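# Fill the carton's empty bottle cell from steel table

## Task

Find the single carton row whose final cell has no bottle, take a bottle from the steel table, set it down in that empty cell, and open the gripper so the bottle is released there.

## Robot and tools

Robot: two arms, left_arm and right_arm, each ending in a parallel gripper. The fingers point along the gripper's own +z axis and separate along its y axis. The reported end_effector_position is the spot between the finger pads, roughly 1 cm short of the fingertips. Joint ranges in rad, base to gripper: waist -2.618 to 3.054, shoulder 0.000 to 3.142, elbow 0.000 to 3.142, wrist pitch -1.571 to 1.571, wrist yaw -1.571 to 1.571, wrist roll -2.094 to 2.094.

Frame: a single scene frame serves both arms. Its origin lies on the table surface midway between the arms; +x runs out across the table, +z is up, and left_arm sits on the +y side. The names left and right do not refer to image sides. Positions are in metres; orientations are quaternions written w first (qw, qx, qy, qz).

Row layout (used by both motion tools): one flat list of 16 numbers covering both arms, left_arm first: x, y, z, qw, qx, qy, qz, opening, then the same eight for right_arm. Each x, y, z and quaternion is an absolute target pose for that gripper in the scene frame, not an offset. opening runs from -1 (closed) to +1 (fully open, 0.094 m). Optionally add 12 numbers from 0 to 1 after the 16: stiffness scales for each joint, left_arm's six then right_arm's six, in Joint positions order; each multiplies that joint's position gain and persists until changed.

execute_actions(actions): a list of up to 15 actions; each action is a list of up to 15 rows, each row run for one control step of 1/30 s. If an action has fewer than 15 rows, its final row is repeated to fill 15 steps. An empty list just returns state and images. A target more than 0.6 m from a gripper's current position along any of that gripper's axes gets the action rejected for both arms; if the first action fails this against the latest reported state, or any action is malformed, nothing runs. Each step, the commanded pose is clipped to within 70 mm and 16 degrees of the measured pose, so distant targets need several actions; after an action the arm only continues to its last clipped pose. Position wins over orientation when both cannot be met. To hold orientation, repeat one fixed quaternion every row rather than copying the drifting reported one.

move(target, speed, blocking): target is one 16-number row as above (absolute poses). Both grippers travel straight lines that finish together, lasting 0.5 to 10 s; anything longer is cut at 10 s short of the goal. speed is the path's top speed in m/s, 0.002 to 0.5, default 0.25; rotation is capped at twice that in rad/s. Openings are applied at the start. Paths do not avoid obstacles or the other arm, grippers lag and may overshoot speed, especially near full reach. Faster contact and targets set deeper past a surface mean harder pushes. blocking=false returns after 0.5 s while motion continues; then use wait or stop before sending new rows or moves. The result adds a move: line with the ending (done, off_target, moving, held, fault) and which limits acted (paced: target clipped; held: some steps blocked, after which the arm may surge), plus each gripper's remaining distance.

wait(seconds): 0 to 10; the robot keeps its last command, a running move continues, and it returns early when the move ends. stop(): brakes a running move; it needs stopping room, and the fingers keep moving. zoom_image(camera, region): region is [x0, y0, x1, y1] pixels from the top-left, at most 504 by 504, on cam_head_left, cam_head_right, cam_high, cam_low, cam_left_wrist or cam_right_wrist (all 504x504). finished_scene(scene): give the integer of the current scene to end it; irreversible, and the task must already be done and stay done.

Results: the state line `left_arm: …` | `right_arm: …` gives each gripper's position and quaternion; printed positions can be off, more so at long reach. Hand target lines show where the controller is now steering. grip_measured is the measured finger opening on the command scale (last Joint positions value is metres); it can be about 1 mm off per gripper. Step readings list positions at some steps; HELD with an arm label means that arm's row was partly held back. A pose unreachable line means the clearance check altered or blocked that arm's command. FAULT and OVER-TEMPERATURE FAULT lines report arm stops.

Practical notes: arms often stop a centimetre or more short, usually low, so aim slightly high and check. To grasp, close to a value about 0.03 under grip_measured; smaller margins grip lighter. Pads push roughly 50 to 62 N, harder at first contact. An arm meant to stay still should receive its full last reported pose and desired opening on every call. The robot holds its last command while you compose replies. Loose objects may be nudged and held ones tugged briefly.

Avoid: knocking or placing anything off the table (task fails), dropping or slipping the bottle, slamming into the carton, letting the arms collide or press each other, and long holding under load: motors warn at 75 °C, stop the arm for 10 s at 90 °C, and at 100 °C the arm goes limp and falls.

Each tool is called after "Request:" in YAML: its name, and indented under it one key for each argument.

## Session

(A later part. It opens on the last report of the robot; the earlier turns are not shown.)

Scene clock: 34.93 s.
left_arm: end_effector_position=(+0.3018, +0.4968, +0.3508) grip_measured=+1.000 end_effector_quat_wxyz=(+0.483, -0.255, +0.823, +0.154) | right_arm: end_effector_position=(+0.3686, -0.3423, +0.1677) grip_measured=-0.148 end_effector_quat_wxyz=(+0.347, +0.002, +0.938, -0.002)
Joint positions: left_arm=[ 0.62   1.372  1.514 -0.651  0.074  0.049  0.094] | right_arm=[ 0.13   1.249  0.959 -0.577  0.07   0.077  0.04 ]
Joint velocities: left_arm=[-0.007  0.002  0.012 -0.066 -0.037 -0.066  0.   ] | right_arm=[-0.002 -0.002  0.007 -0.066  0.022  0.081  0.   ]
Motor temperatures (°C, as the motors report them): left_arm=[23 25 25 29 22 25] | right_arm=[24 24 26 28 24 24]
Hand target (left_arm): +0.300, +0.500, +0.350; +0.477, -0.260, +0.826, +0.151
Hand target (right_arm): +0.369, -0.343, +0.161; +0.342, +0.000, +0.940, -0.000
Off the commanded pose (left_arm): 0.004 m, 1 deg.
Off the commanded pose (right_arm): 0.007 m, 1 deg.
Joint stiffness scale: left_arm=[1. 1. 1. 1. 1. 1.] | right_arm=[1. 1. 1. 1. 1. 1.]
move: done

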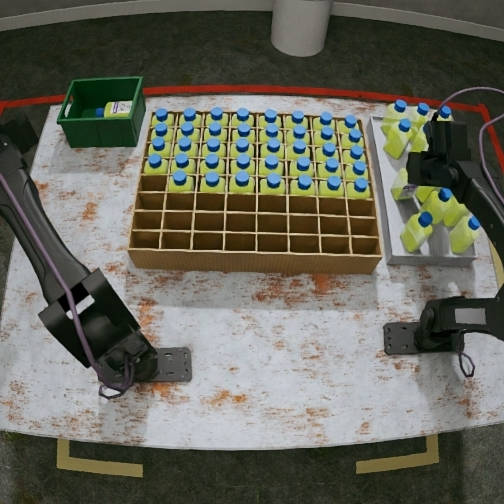

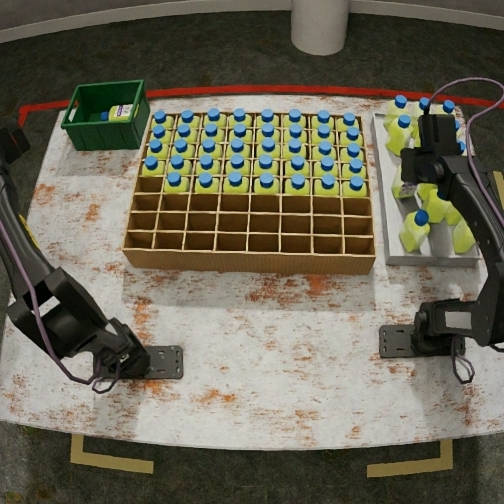

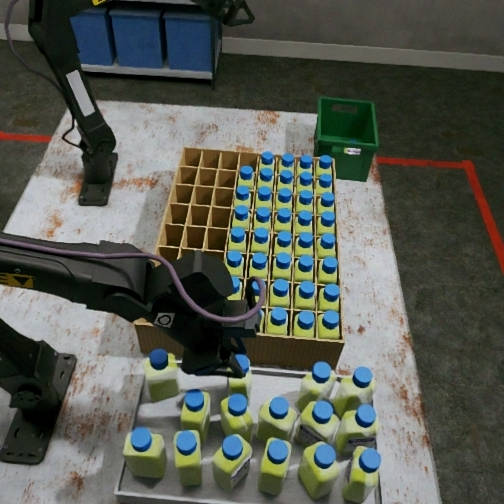

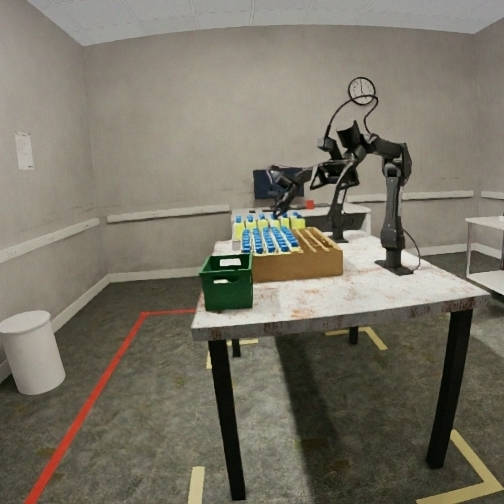

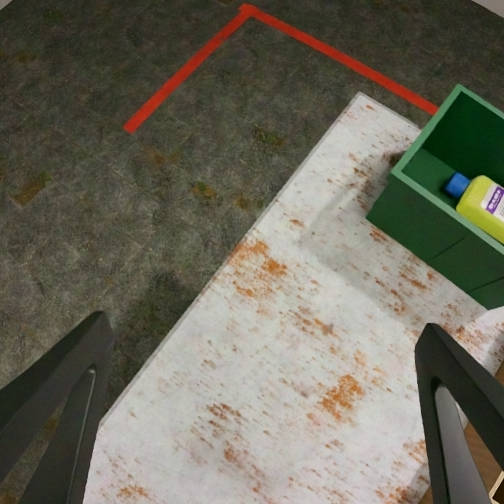

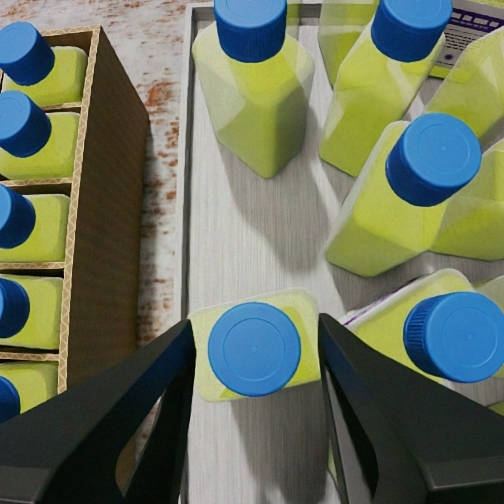

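Request:
move:
  target: [0.30, 0.50, 0.35, 0.4769, -0.2604, 0.8259, 0.1504, 1, 0.369, -0.343, 0.161, 0.342, 0, 0.940, 0, -0.50]
  speed: 0.02

Scene clock: 36.00 s.
left_arm: end_effector_position=(+0.3018, +0.4968, +0.3507) grip_measured=+1.000 end_effector_quat_wxyz=(+0.483, -0.255, +0.823, +0.154) | right_arm: end_effector_position=(+0.3690, -0.3421, +0.1680) grip_measured=-0.446 end_effector_quat_wxyz=(+0.348, +0.001, +0.938, -0.002)
Joint positions: left_arm=[ 0.62   1.372  1.514 -0.651  0.074  0.049  0.094] | right_arm=[ 0.13   1.249  0.959 -0.574  0.069  0.076  0.026]
Joint velocities: left_arm=[-0.007 -0.007 -0.007 -0.022  0.022 -0.022  0.   ] | right_arm=[-0.007 -0.017  0.007  0.022  0.037  0.037 -0.001]
Motor temperatures (°C, as the motors report them): left_arm=[23 25 25 29 22 25] | right_arm=[24 24 26 28 24 24]
Hand target (left_arm): +0.300, +0.500, +0.350; +0.477, -0.260, +0.826, +0.151
Hand target (right_arm): +0.369, -0.343, +0.161; +0.342, +0.000, +0.940, -0.000
Off the commanded pose (left_arm): 0.004 m, 1 deg.
Off the commanded pose (right_arm): 0.007 m, 1 deg.
Joint stiffness scale: left_arm=[1. 1. 1. 1. 1. 1.] | right_arm=[1. 1. 1. 1. 1. 1.]
move: done

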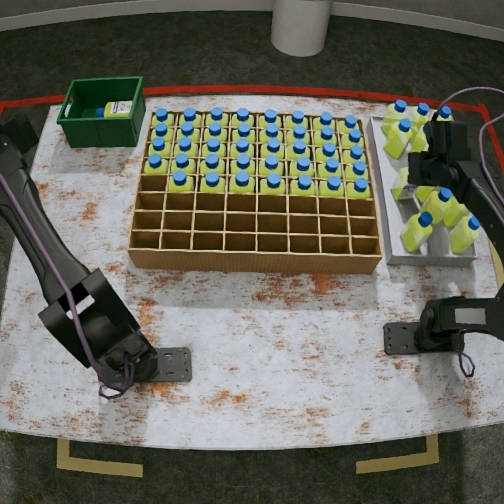

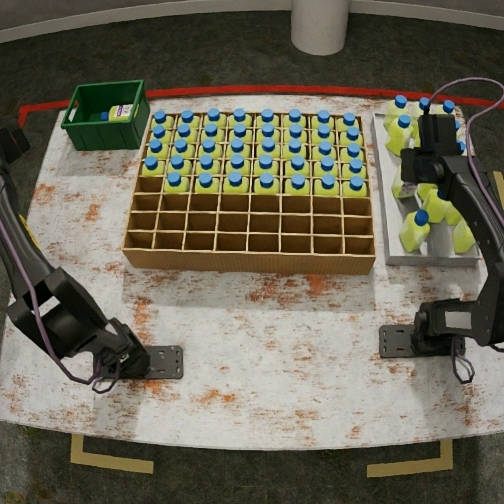

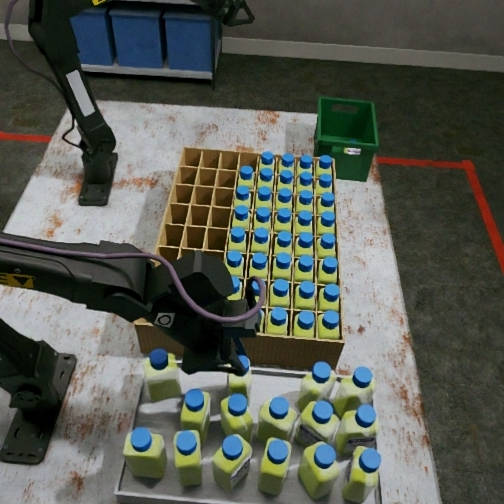

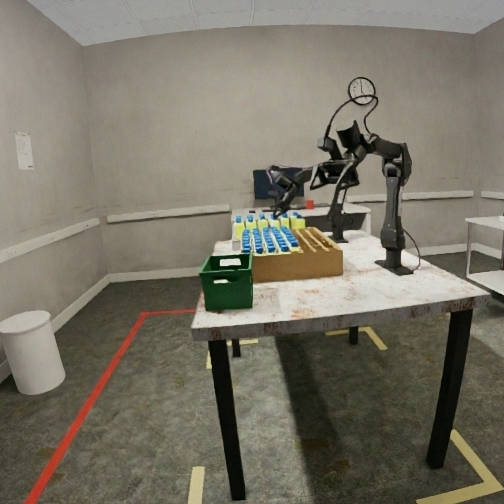

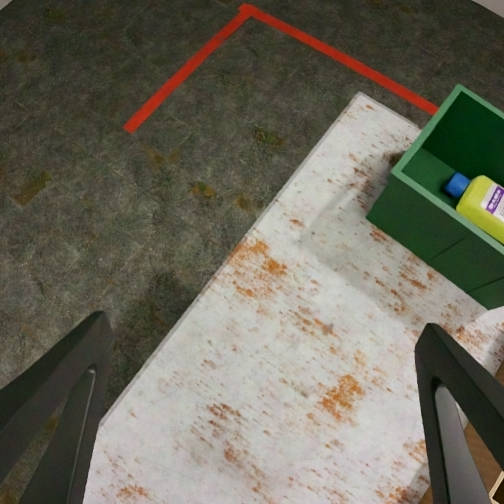

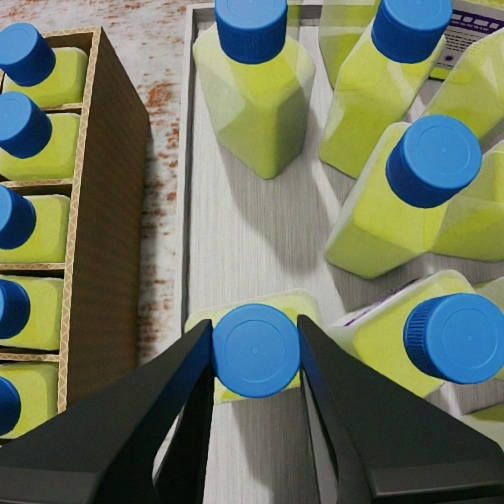

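Request:
move:
  target: [0.30, 0.50, 0.35, 0.4769, -0.2604, 0.8259, 0.1504, 1, 0.365, -0.340, 0.29, 0.342, 0, 0.940, 0, -0.49]
  speed: 0.12

Scene clock: 39.57 s.
left_arm: end_effector_position=(+0.3018, +0.4968, +0.3507) grip_measured=+1.000 end_effector_quat_wxyz=(+0.483, -0.255, +0.823, +0.154) | right_arm: end_effector_position=(+0.3558, -0.3434, +0.2800) grip_measured=-0.446 end_effector_quat_wxyz=(+0.330, +0.001, +0.944, -0.004)
Joint positions: left_arm=[ 0.62   1.372  1.514 -0.651  0.074  0.049  0.094] | right_arm=[ 0.13   1.307  1.479 -1.073  0.069  0.076  0.026]
Joint velocities: left_arm=[-0.007 -0.007  0.017  0.051 -0.051  0.066  0.   ] | right_arm=[-0.012 -0.007 -0.022 -0.051 -0.037 -0.051 -0.001]
Motor temperatures (°C, as the motors report them): left_arm=[23 25 25 29 22 25] | right_arm=[24 24 26 28 24 24]
Hand target (left_arm): +0.300, +0.500, +0.350; +0.477, -0.260, +0.826, +0.151
Hand target (right_arm): +0.362, -0.340, +0.290; +0.342, +0.000, +0.940, +0.000
Off the commanded pose (left_arm): 0.004 m, 1 deg.
Off the commanded pose (right_arm): 0.014 m, 2 deg.
Joint stiffness scale: left_arm=[1. 1. 1. 1. 1. 1.] | right_arm=[1. 1. 1. 1. 1. 1.]
move: off_target (right_arm)

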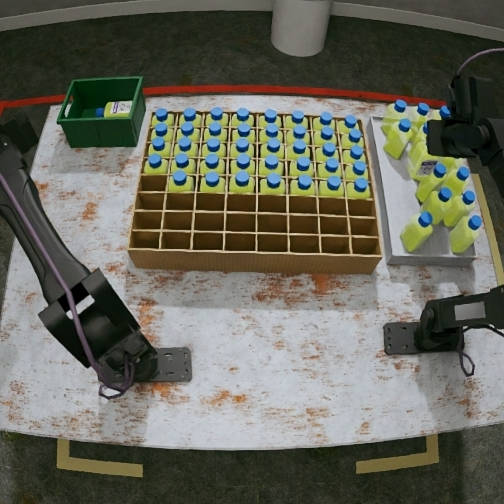

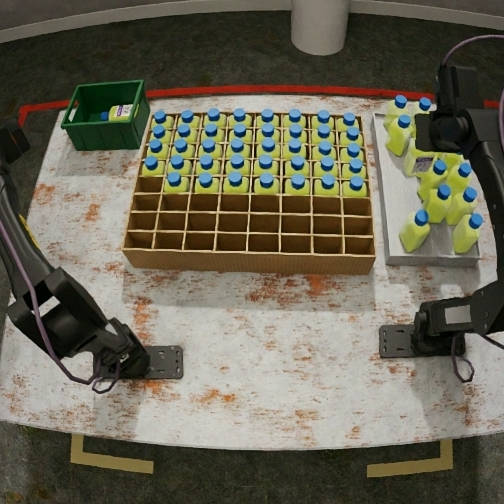

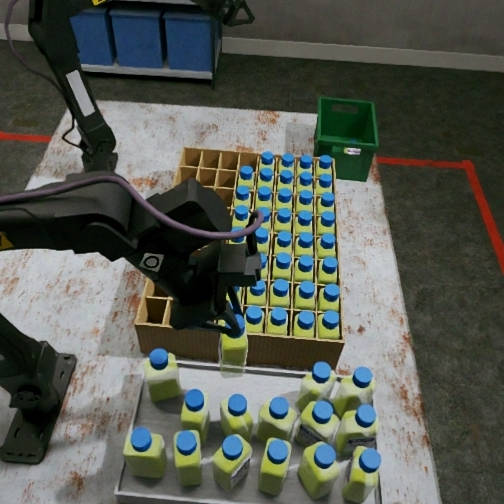

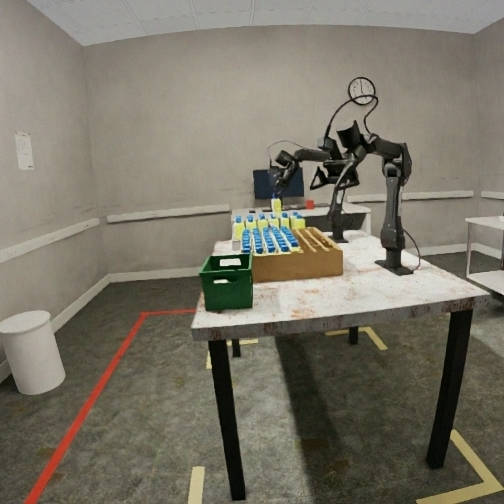

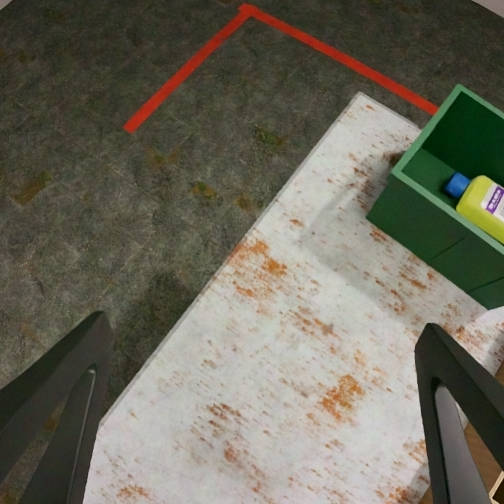

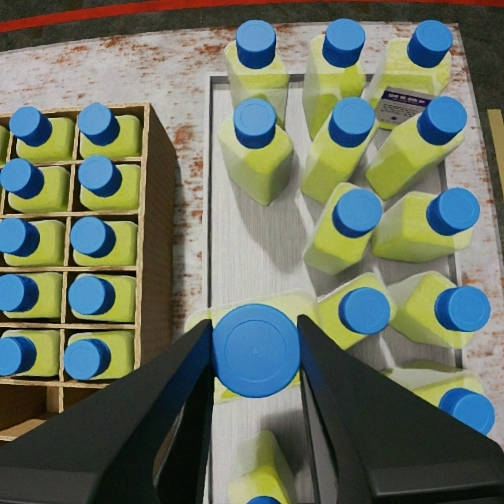

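Request:
move:
  target: [0.30, 0.50, 0.35, 0.4769, -0.2604, 0.8259, 0.1504, 1, 0.11, 0.0, 0.22, 0.2521, -0.6351, 0.6930, 0.2311, -0.49]
  speed: 0.25

Scene clock: 45.40 s.
left_arm: end_effector_position=(+0.3018, +0.4968, +0.3508) grip_measured=+1.000 end_effector_quat_wxyz=(+0.483, -0.255, +0.823, +0.154) | right_arm: end_effector_position=(+0.1098, -0.0129, +0.2021) grip_measured=-0.446 end_effector_quat_wxyz=(+0.224, -0.628, +0.711, +0.223)
Joint positions: left_arm=[ 0.62   1.372  1.514 -0.651  0.074  0.049  0.094] | right_arm=[ 1.272  1.371  1.228 -0.803 -0.158 -0.155  0.026]
Joint velocities: left_arm=[-0.012 -0.002 -0.007 -0.007 -0.007 -0.139  0.   ] | right_arm=[-0.002 -0.002  0.002 -0.022 -0.007  0.022  0.001]
Motor temperatures (°C, as the motors report them): left_arm=[23 25 25 30 22 25] | right_arm=[24 24 26 29 24 24]
Hand target (left_arm): +0.300, +0.500, +0.350; +0.477, -0.260, +0.826, +0.151
Hand target (right_arm): +0.109, +0.001, +0.221; +0.247, -0.630, +0.694, +0.246
Off the commanded pose (left_arm): 0.004 m, 1 deg.
Off the commanded pose (right_arm): 0.022 m, 4 deg.
Joint stiffness scale: left_arm=[1. 1. 1. 1. 1. 1.] | right_arm=[1. 1. 1. 1. 1. 1.]
move: off_target (right_arm)

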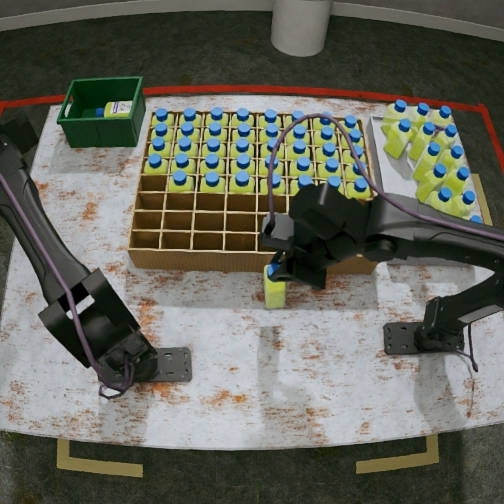

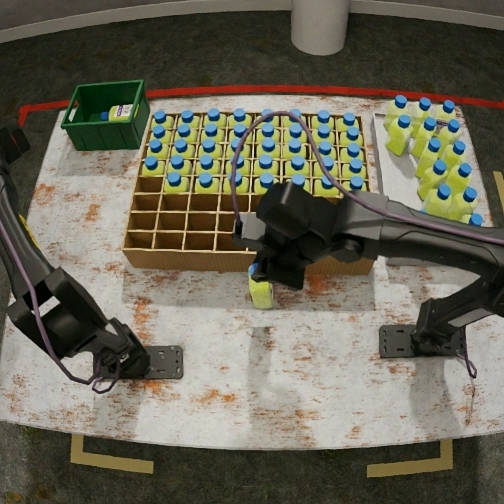

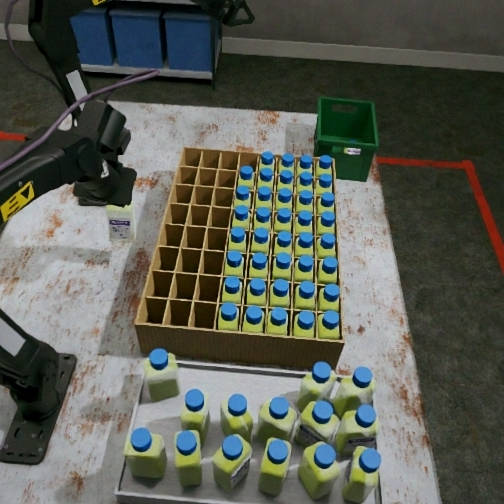

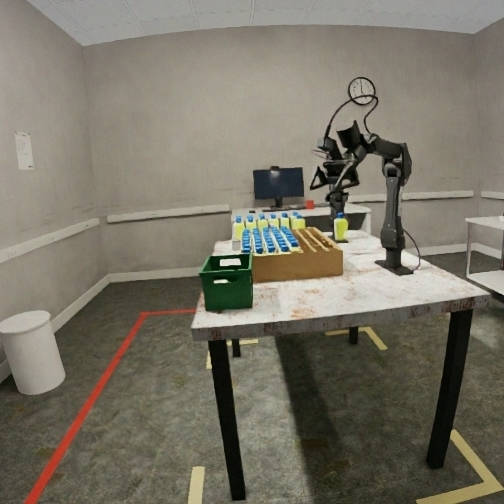

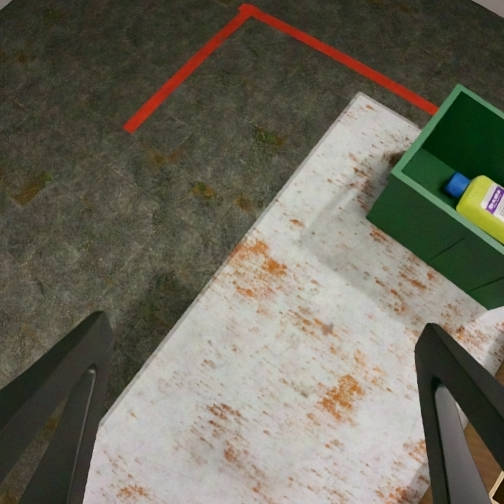

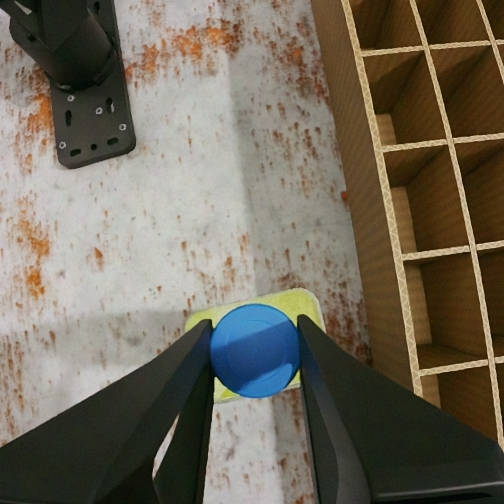

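Request:
move:
  target: [0.30, 0.50, 0.35, 0.4769, -0.2604, 0.8259, 0.1504, 1, 0.10, 0.0, 0.145, 0.2521, -0.6351, 0.6930, 0.2311, -0.49]
  speed: 0.08

Scene clock: 47.53 s.
left_arm: end_effector_position=(+0.3018, +0.4968, +0.3507) grip_measured=+1.000 end_effector_quat_wxyz=(+0.483, -0.255, +0.823, +0.154) | right_arm: end_effector_position=(+0.0997, -0.0060, +0.1419) grip_measured=-0.446 end_effector_quat_wxyz=(-0.238, +0.638, -0.697, -0.225)
Joint positions: left_arm=[ 0.62   1.372  1.514 -0.651  0.074  0.049  0.094] | right_arm=[ 1.318  1.371  0.972 -0.515 -0.13  -0.151  0.026]
Joint velocities: left_arm=[-0.007  0.017 -0.002  0.051 -0.007  0.081  0.   ] | right_arm=[-0.017 -0.002  0.007  0.037 -0.066  0.037 -0.   ]
Motor temperatures (°C, as the motors report them): left_arm=[23 25 25 30 22 25] | right_arm=[24 24 26 29 24 24]
Hand target (left_arm): +0.300, +0.500, +0.350; +0.477, -0.260, +0.826, +0.151
Hand target (right_arm): +0.100, +0.001, +0.145; +0.251, -0.635, +0.693, +0.232
Off the commanded pose (left_arm): 0.004 m, 1 deg.
Off the commanded pose (right_arm): 0.007 m, 2 deg.
Joint stiffness scale: left_arm=[1. 1. 1. 1. 1. 1.] | right_arm=[1. 1. 1. 1. 1. 1.]
move: done

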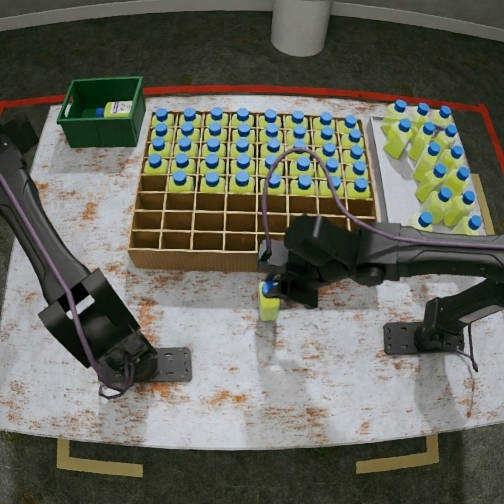

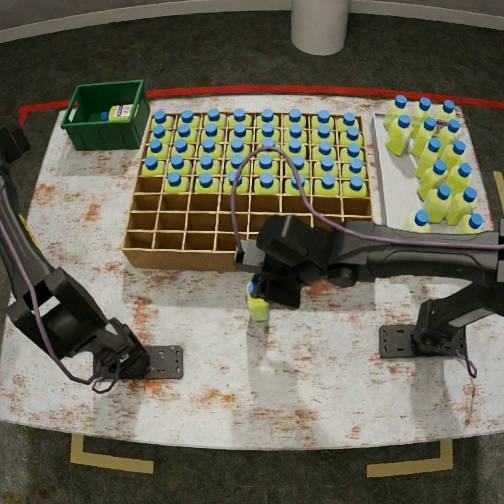

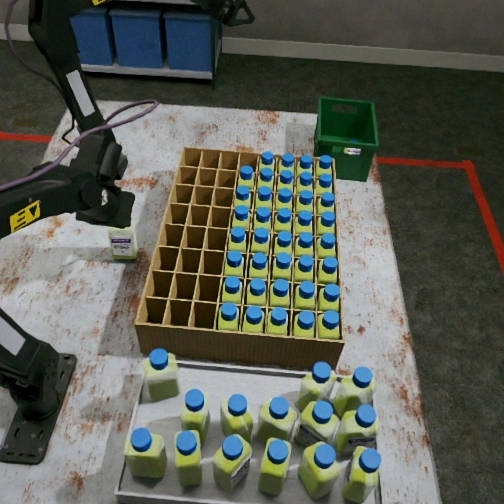

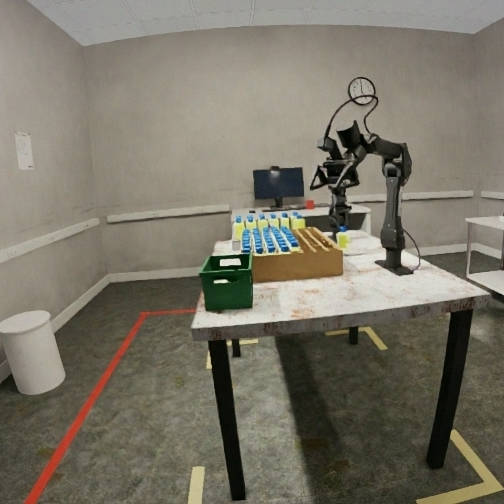

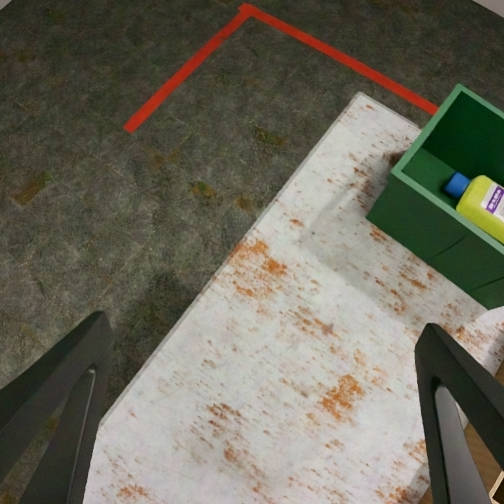

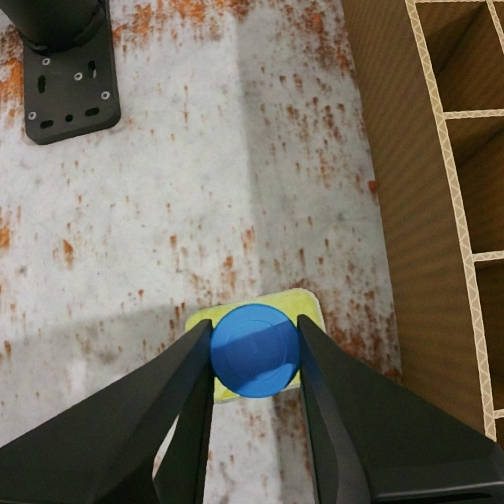

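Request:
move:
  target: [0.30, 0.50, 0.35, 0.4769, -0.2604, 0.8259, 0.1504, 1, 0.10, 0.0, 0.124, 0.2521, -0.6351, 0.6930, 0.2311, -0.49]
  speed: 0.03

Request:
zoom_image:
  camera: "cam_low"
  region: [280, 180, 420, 290]

Scene clock: 48.83 s.
left_arm: end_effector_position=(+0.3018, +0.4968, +0.3507) grip_measured=+1.000 end_effector_quat_wxyz=(+0.483, -0.255, +0.823, +0.154) | right_arm: end_effector_position=(+0.1005, -0.0042, +0.1292) grip_measured=-0.446 end_effector_quat_wxyz=(-0.250, +0.636, -0.693, -0.231)
Joint positions: left_arm=[ 0.62   1.372  1.514 -0.651  0.074  0.049  0.094] | right_arm=[ 1.318  1.371  0.904 -0.421 -0.128 -0.151  0.026]
Joint velocities: left_arm=[-0.002 -0.002  0.002  0.11  -0.037 -0.037  0.   ] | right_arm=[ 0.012  0.002 -0.007 -0.022 -0.022  0.022  0.   ]
Motor temperatures (°C, as the motors report them): left_arm=[23 25 25 30 22 25] | right_arm=[24 24 26 29 24 24]
Hand target (left_arm): +0.300, +0.500, +0.350; +0.477, -0.260, +0.826, +0.151
Hand target (right_arm): +0.100, +0.000, +0.124; -0.252, +0.635, -0.693, -0.231
Off the commanded pose (left_arm): 0.004 m, 1 deg.
Off the commanded pose (right_arm): 0.007 m, 0 deg.
Joint stiffness scale: left_arm=[1. 1. 1. 1. 1. 1.] | right_arm=[1. 1. 1. 1. 1. 1.]
move: done

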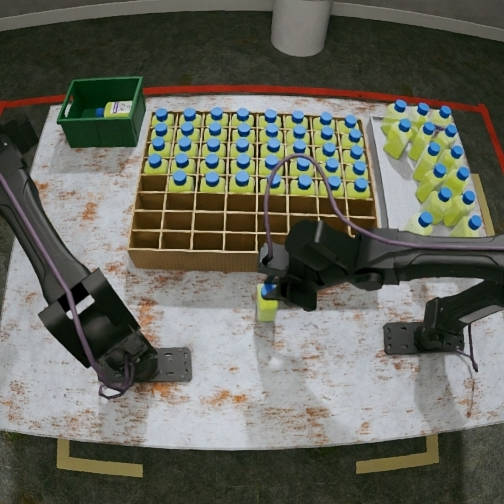

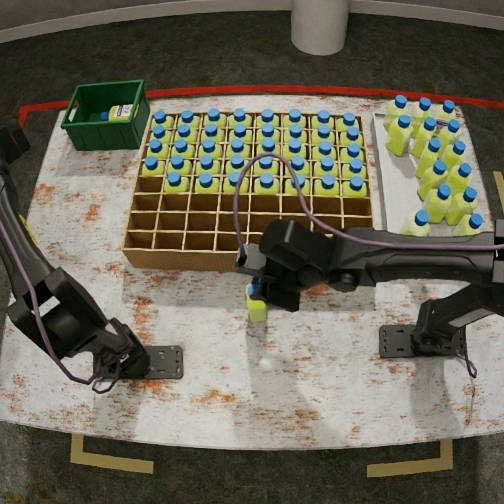

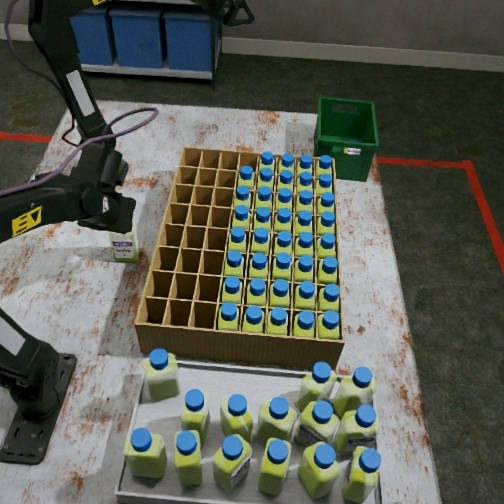

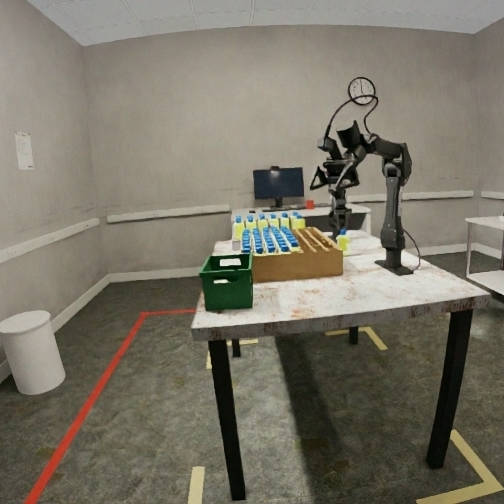

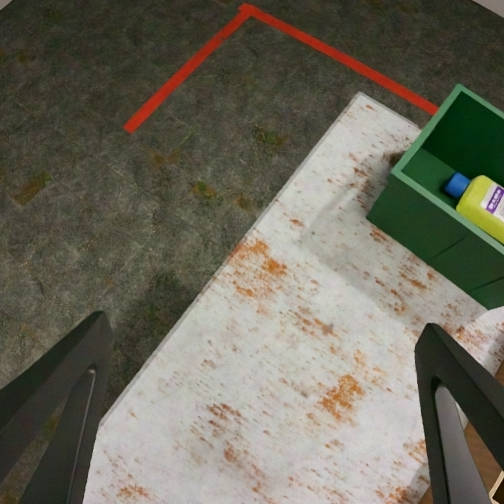

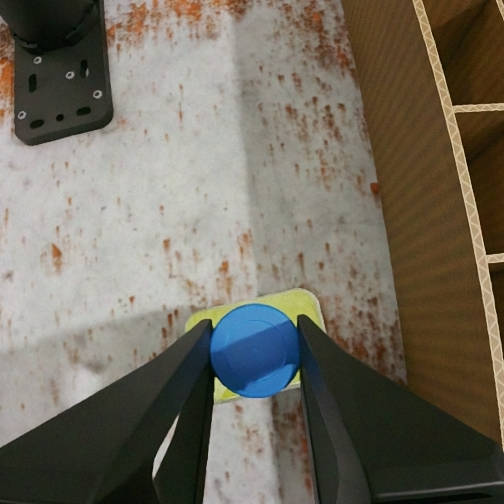

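Region (280, 180, 420, 290) of cam_low's 504x504 image, scaled by 3.600, with more detail than that image has; it fills the top 396 rows of this view, and the rest is white.

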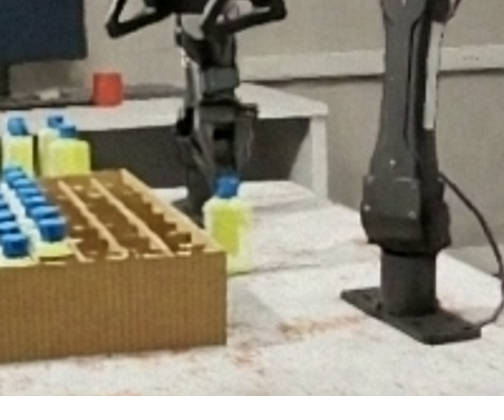

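Request:
move:
  target: [0.30, 0.50, 0.35, 0.4769, -0.2604, 0.8259, 0.1504, 1, 0.10, 0.0, 0.115, 0.2521, -0.6351, 0.6930, 0.2311, -0.49]
  speed: 0.02

Request:
zoom_image:
  camera: "cam_high"
  region: [60, 170, 200, 290]

Scene clock: 50.17 s.
left_arm: end_effector_position=(+0.3018, +0.4968, +0.3508) grip_measured=+1.000 end_effector_quat_wxyz=(+0.483, -0.255, +0.823, +0.154) | right_arm: end_effector_position=(+0.1018, +0.0002, +0.1287) grip_measured=-0.446 end_effector_quat_wxyz=(-0.262, +0.633, -0.688, -0.238)
Joint positions: left_arm=[ 0.62   1.372  1.514 -0.651  0.074  0.049  0.094] | right_arm=[ 1.318  1.371  0.882 -0.367 -0.128 -0.151  0.026]
Joint velocities: left_arm=[-0.007  0.012 -0.017  0.022  0.037 -0.007  0.   ] | right_arm=[ 0.002  0.007 -0.002 -0.066 -0.051 -0.081  0.001]
Motor temperatures (°C, as the motors report them): left_arm=[23 25 25 30 22 25] | right_arm=[24 24 26 29 24 24]
Hand target (left_arm): +0.300, +0.500, +0.350; +0.477, -0.260, +0.826, +0.151
Hand target (right_arm): +0.100, -0.000, +0.115; -0.252, +0.635, -0.693, -0.231
Off the commanded pose (left_arm): 0.004 m, 1 deg.
Off the commanded pose (right_arm): 0.014 m, 2 deg.
Joint stiffness scale: left_arm=[1. 1. 1. 1. 1. 1.] | right_arm=[1. 1. 1. 1. 1. 1.]
move: off_target (right_arm)

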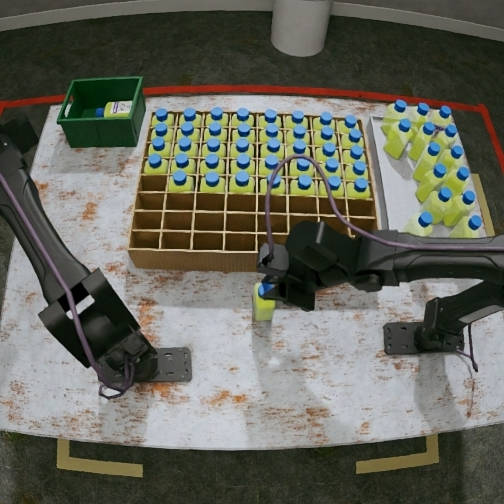

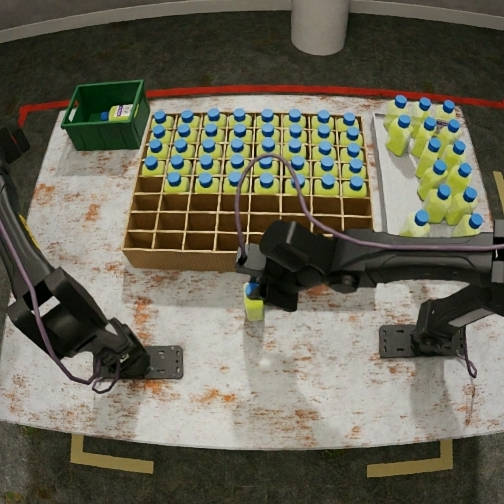

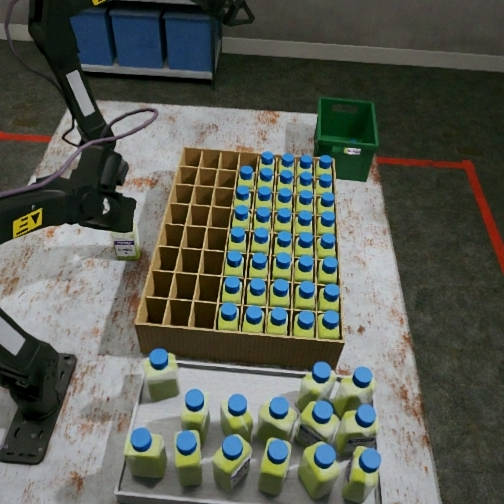

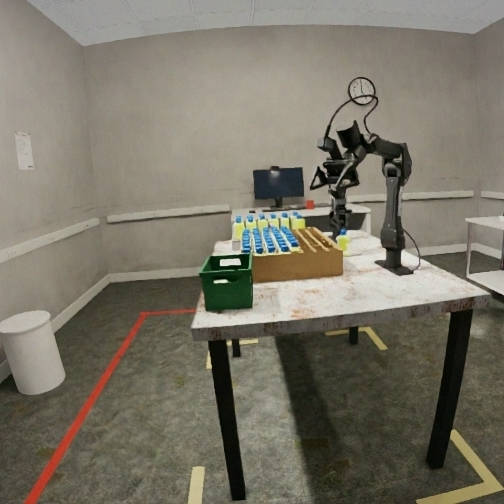

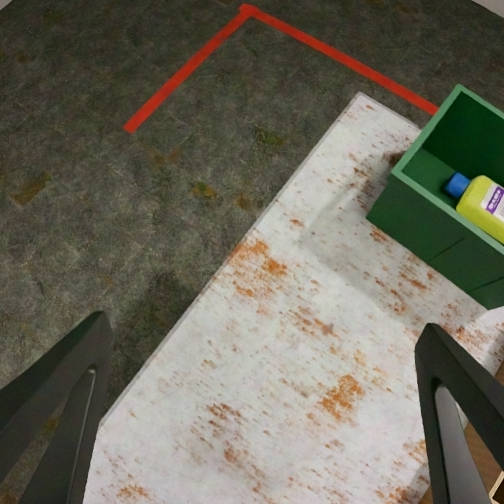

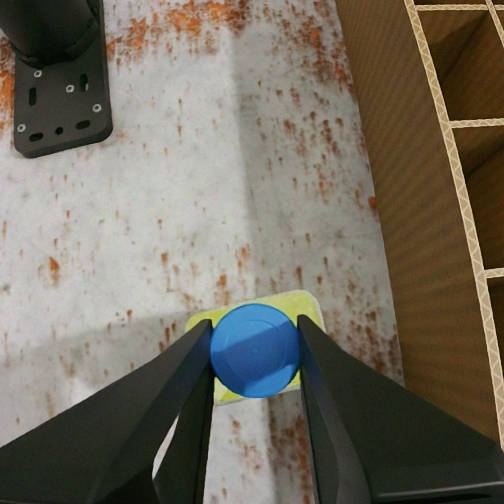

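Region (60, 170, 200, 290) of cam_high's 504x504 image, scaled by 3.600, with more detail than that image has; it fills the top 432 rows of this view, and the rest is white.

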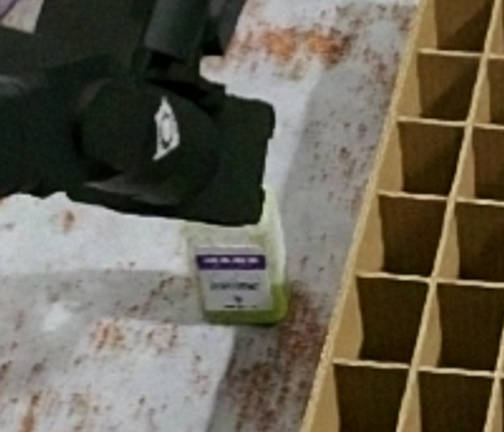

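Request:
move:
  target: [0.30, 0.50, 0.35, 0.4769, -0.2604, 0.8259, 0.1504, 1, 0.101, 0.0, 0.124, 0.2521, -0.6351, 0.6930, 0.2311, 0.0]
  speed: 0.02

Scene clock: 51.37 s.
left_arm: end_effector_position=(+0.3018, +0.4968, +0.3508) grip_measured=+1.000 end_effector_quat_wxyz=(+0.483, -0.255, +0.823, +0.154) | right_arm: end_effector_position=(+0.1017, -0.0003, +0.1282) grip_measured=-0.002 end_effector_quat_wxyz=(-0.261, +0.633, -0.689, -0.238)
Joint positions: left_arm=[ 0.62   1.372  1.514 -0.651  0.074  0.049  0.094] | right_arm=[ 1.318  1.371  0.881 -0.369 -0.128 -0.151  0.047]
Joint velocities: left_arm=[ 0.002  0.002 -0.012 -0.081 -0.037  0.007  0.   ] | right_arm=[-0.007 -0.002 -0.017  0.007 -0.037 -0.037 -0.   ]
Motor temperatures (°C, as the motors report them): left_arm=[23 25 25 30 22 25] | right_arm=[24 24 26 29 24 24]
Hand target (left_arm): +0.300, +0.500, +0.350; +0.477, -0.260, +0.826, +0.151
Hand target (right_arm): +0.101, +0.000, +0.124; -0.252, +0.635, -0.693, -0.231
Off the commanded pose (left_arm): 0.004 m, 1 deg.
Off the commanded pose (right_arm): 0.004 m, 1 deg.
Joint stiffness scale: left_arm=[1. 1. 1. 1. 1. 1.] | right_arm=[1. 1. 1. 1. 1. 1.]
move: done

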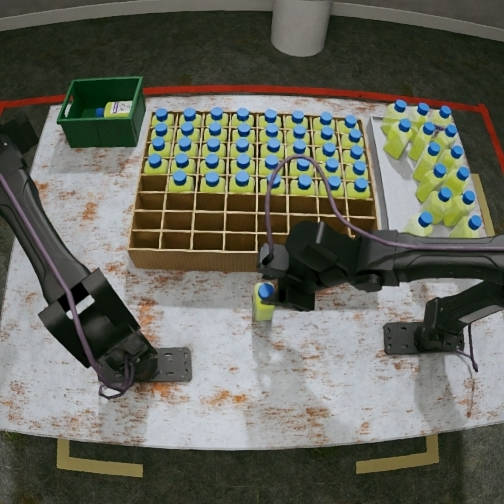

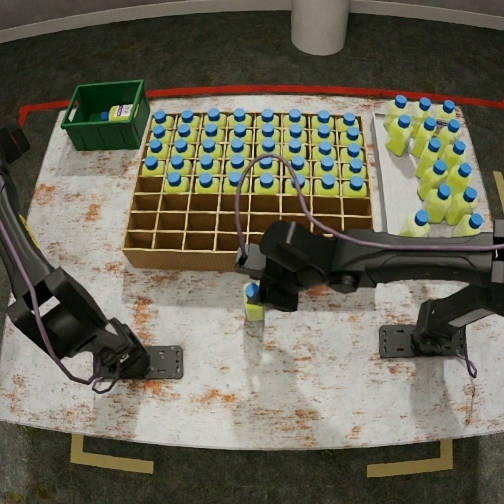

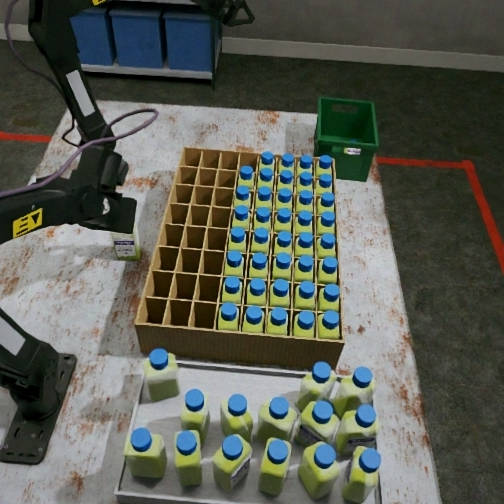

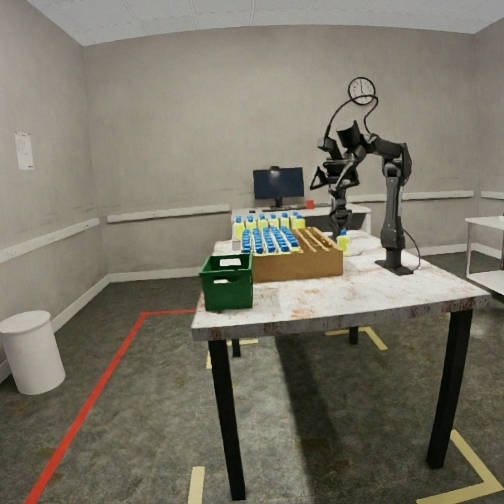

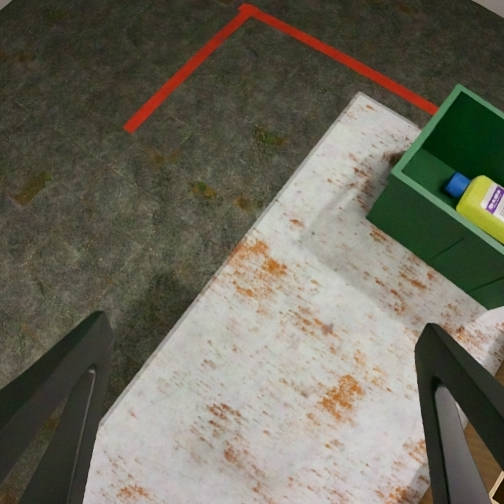

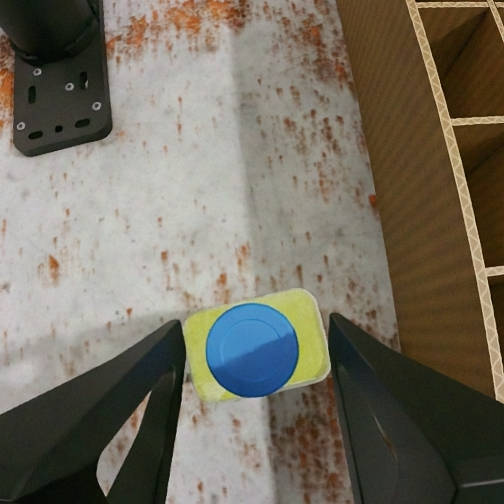

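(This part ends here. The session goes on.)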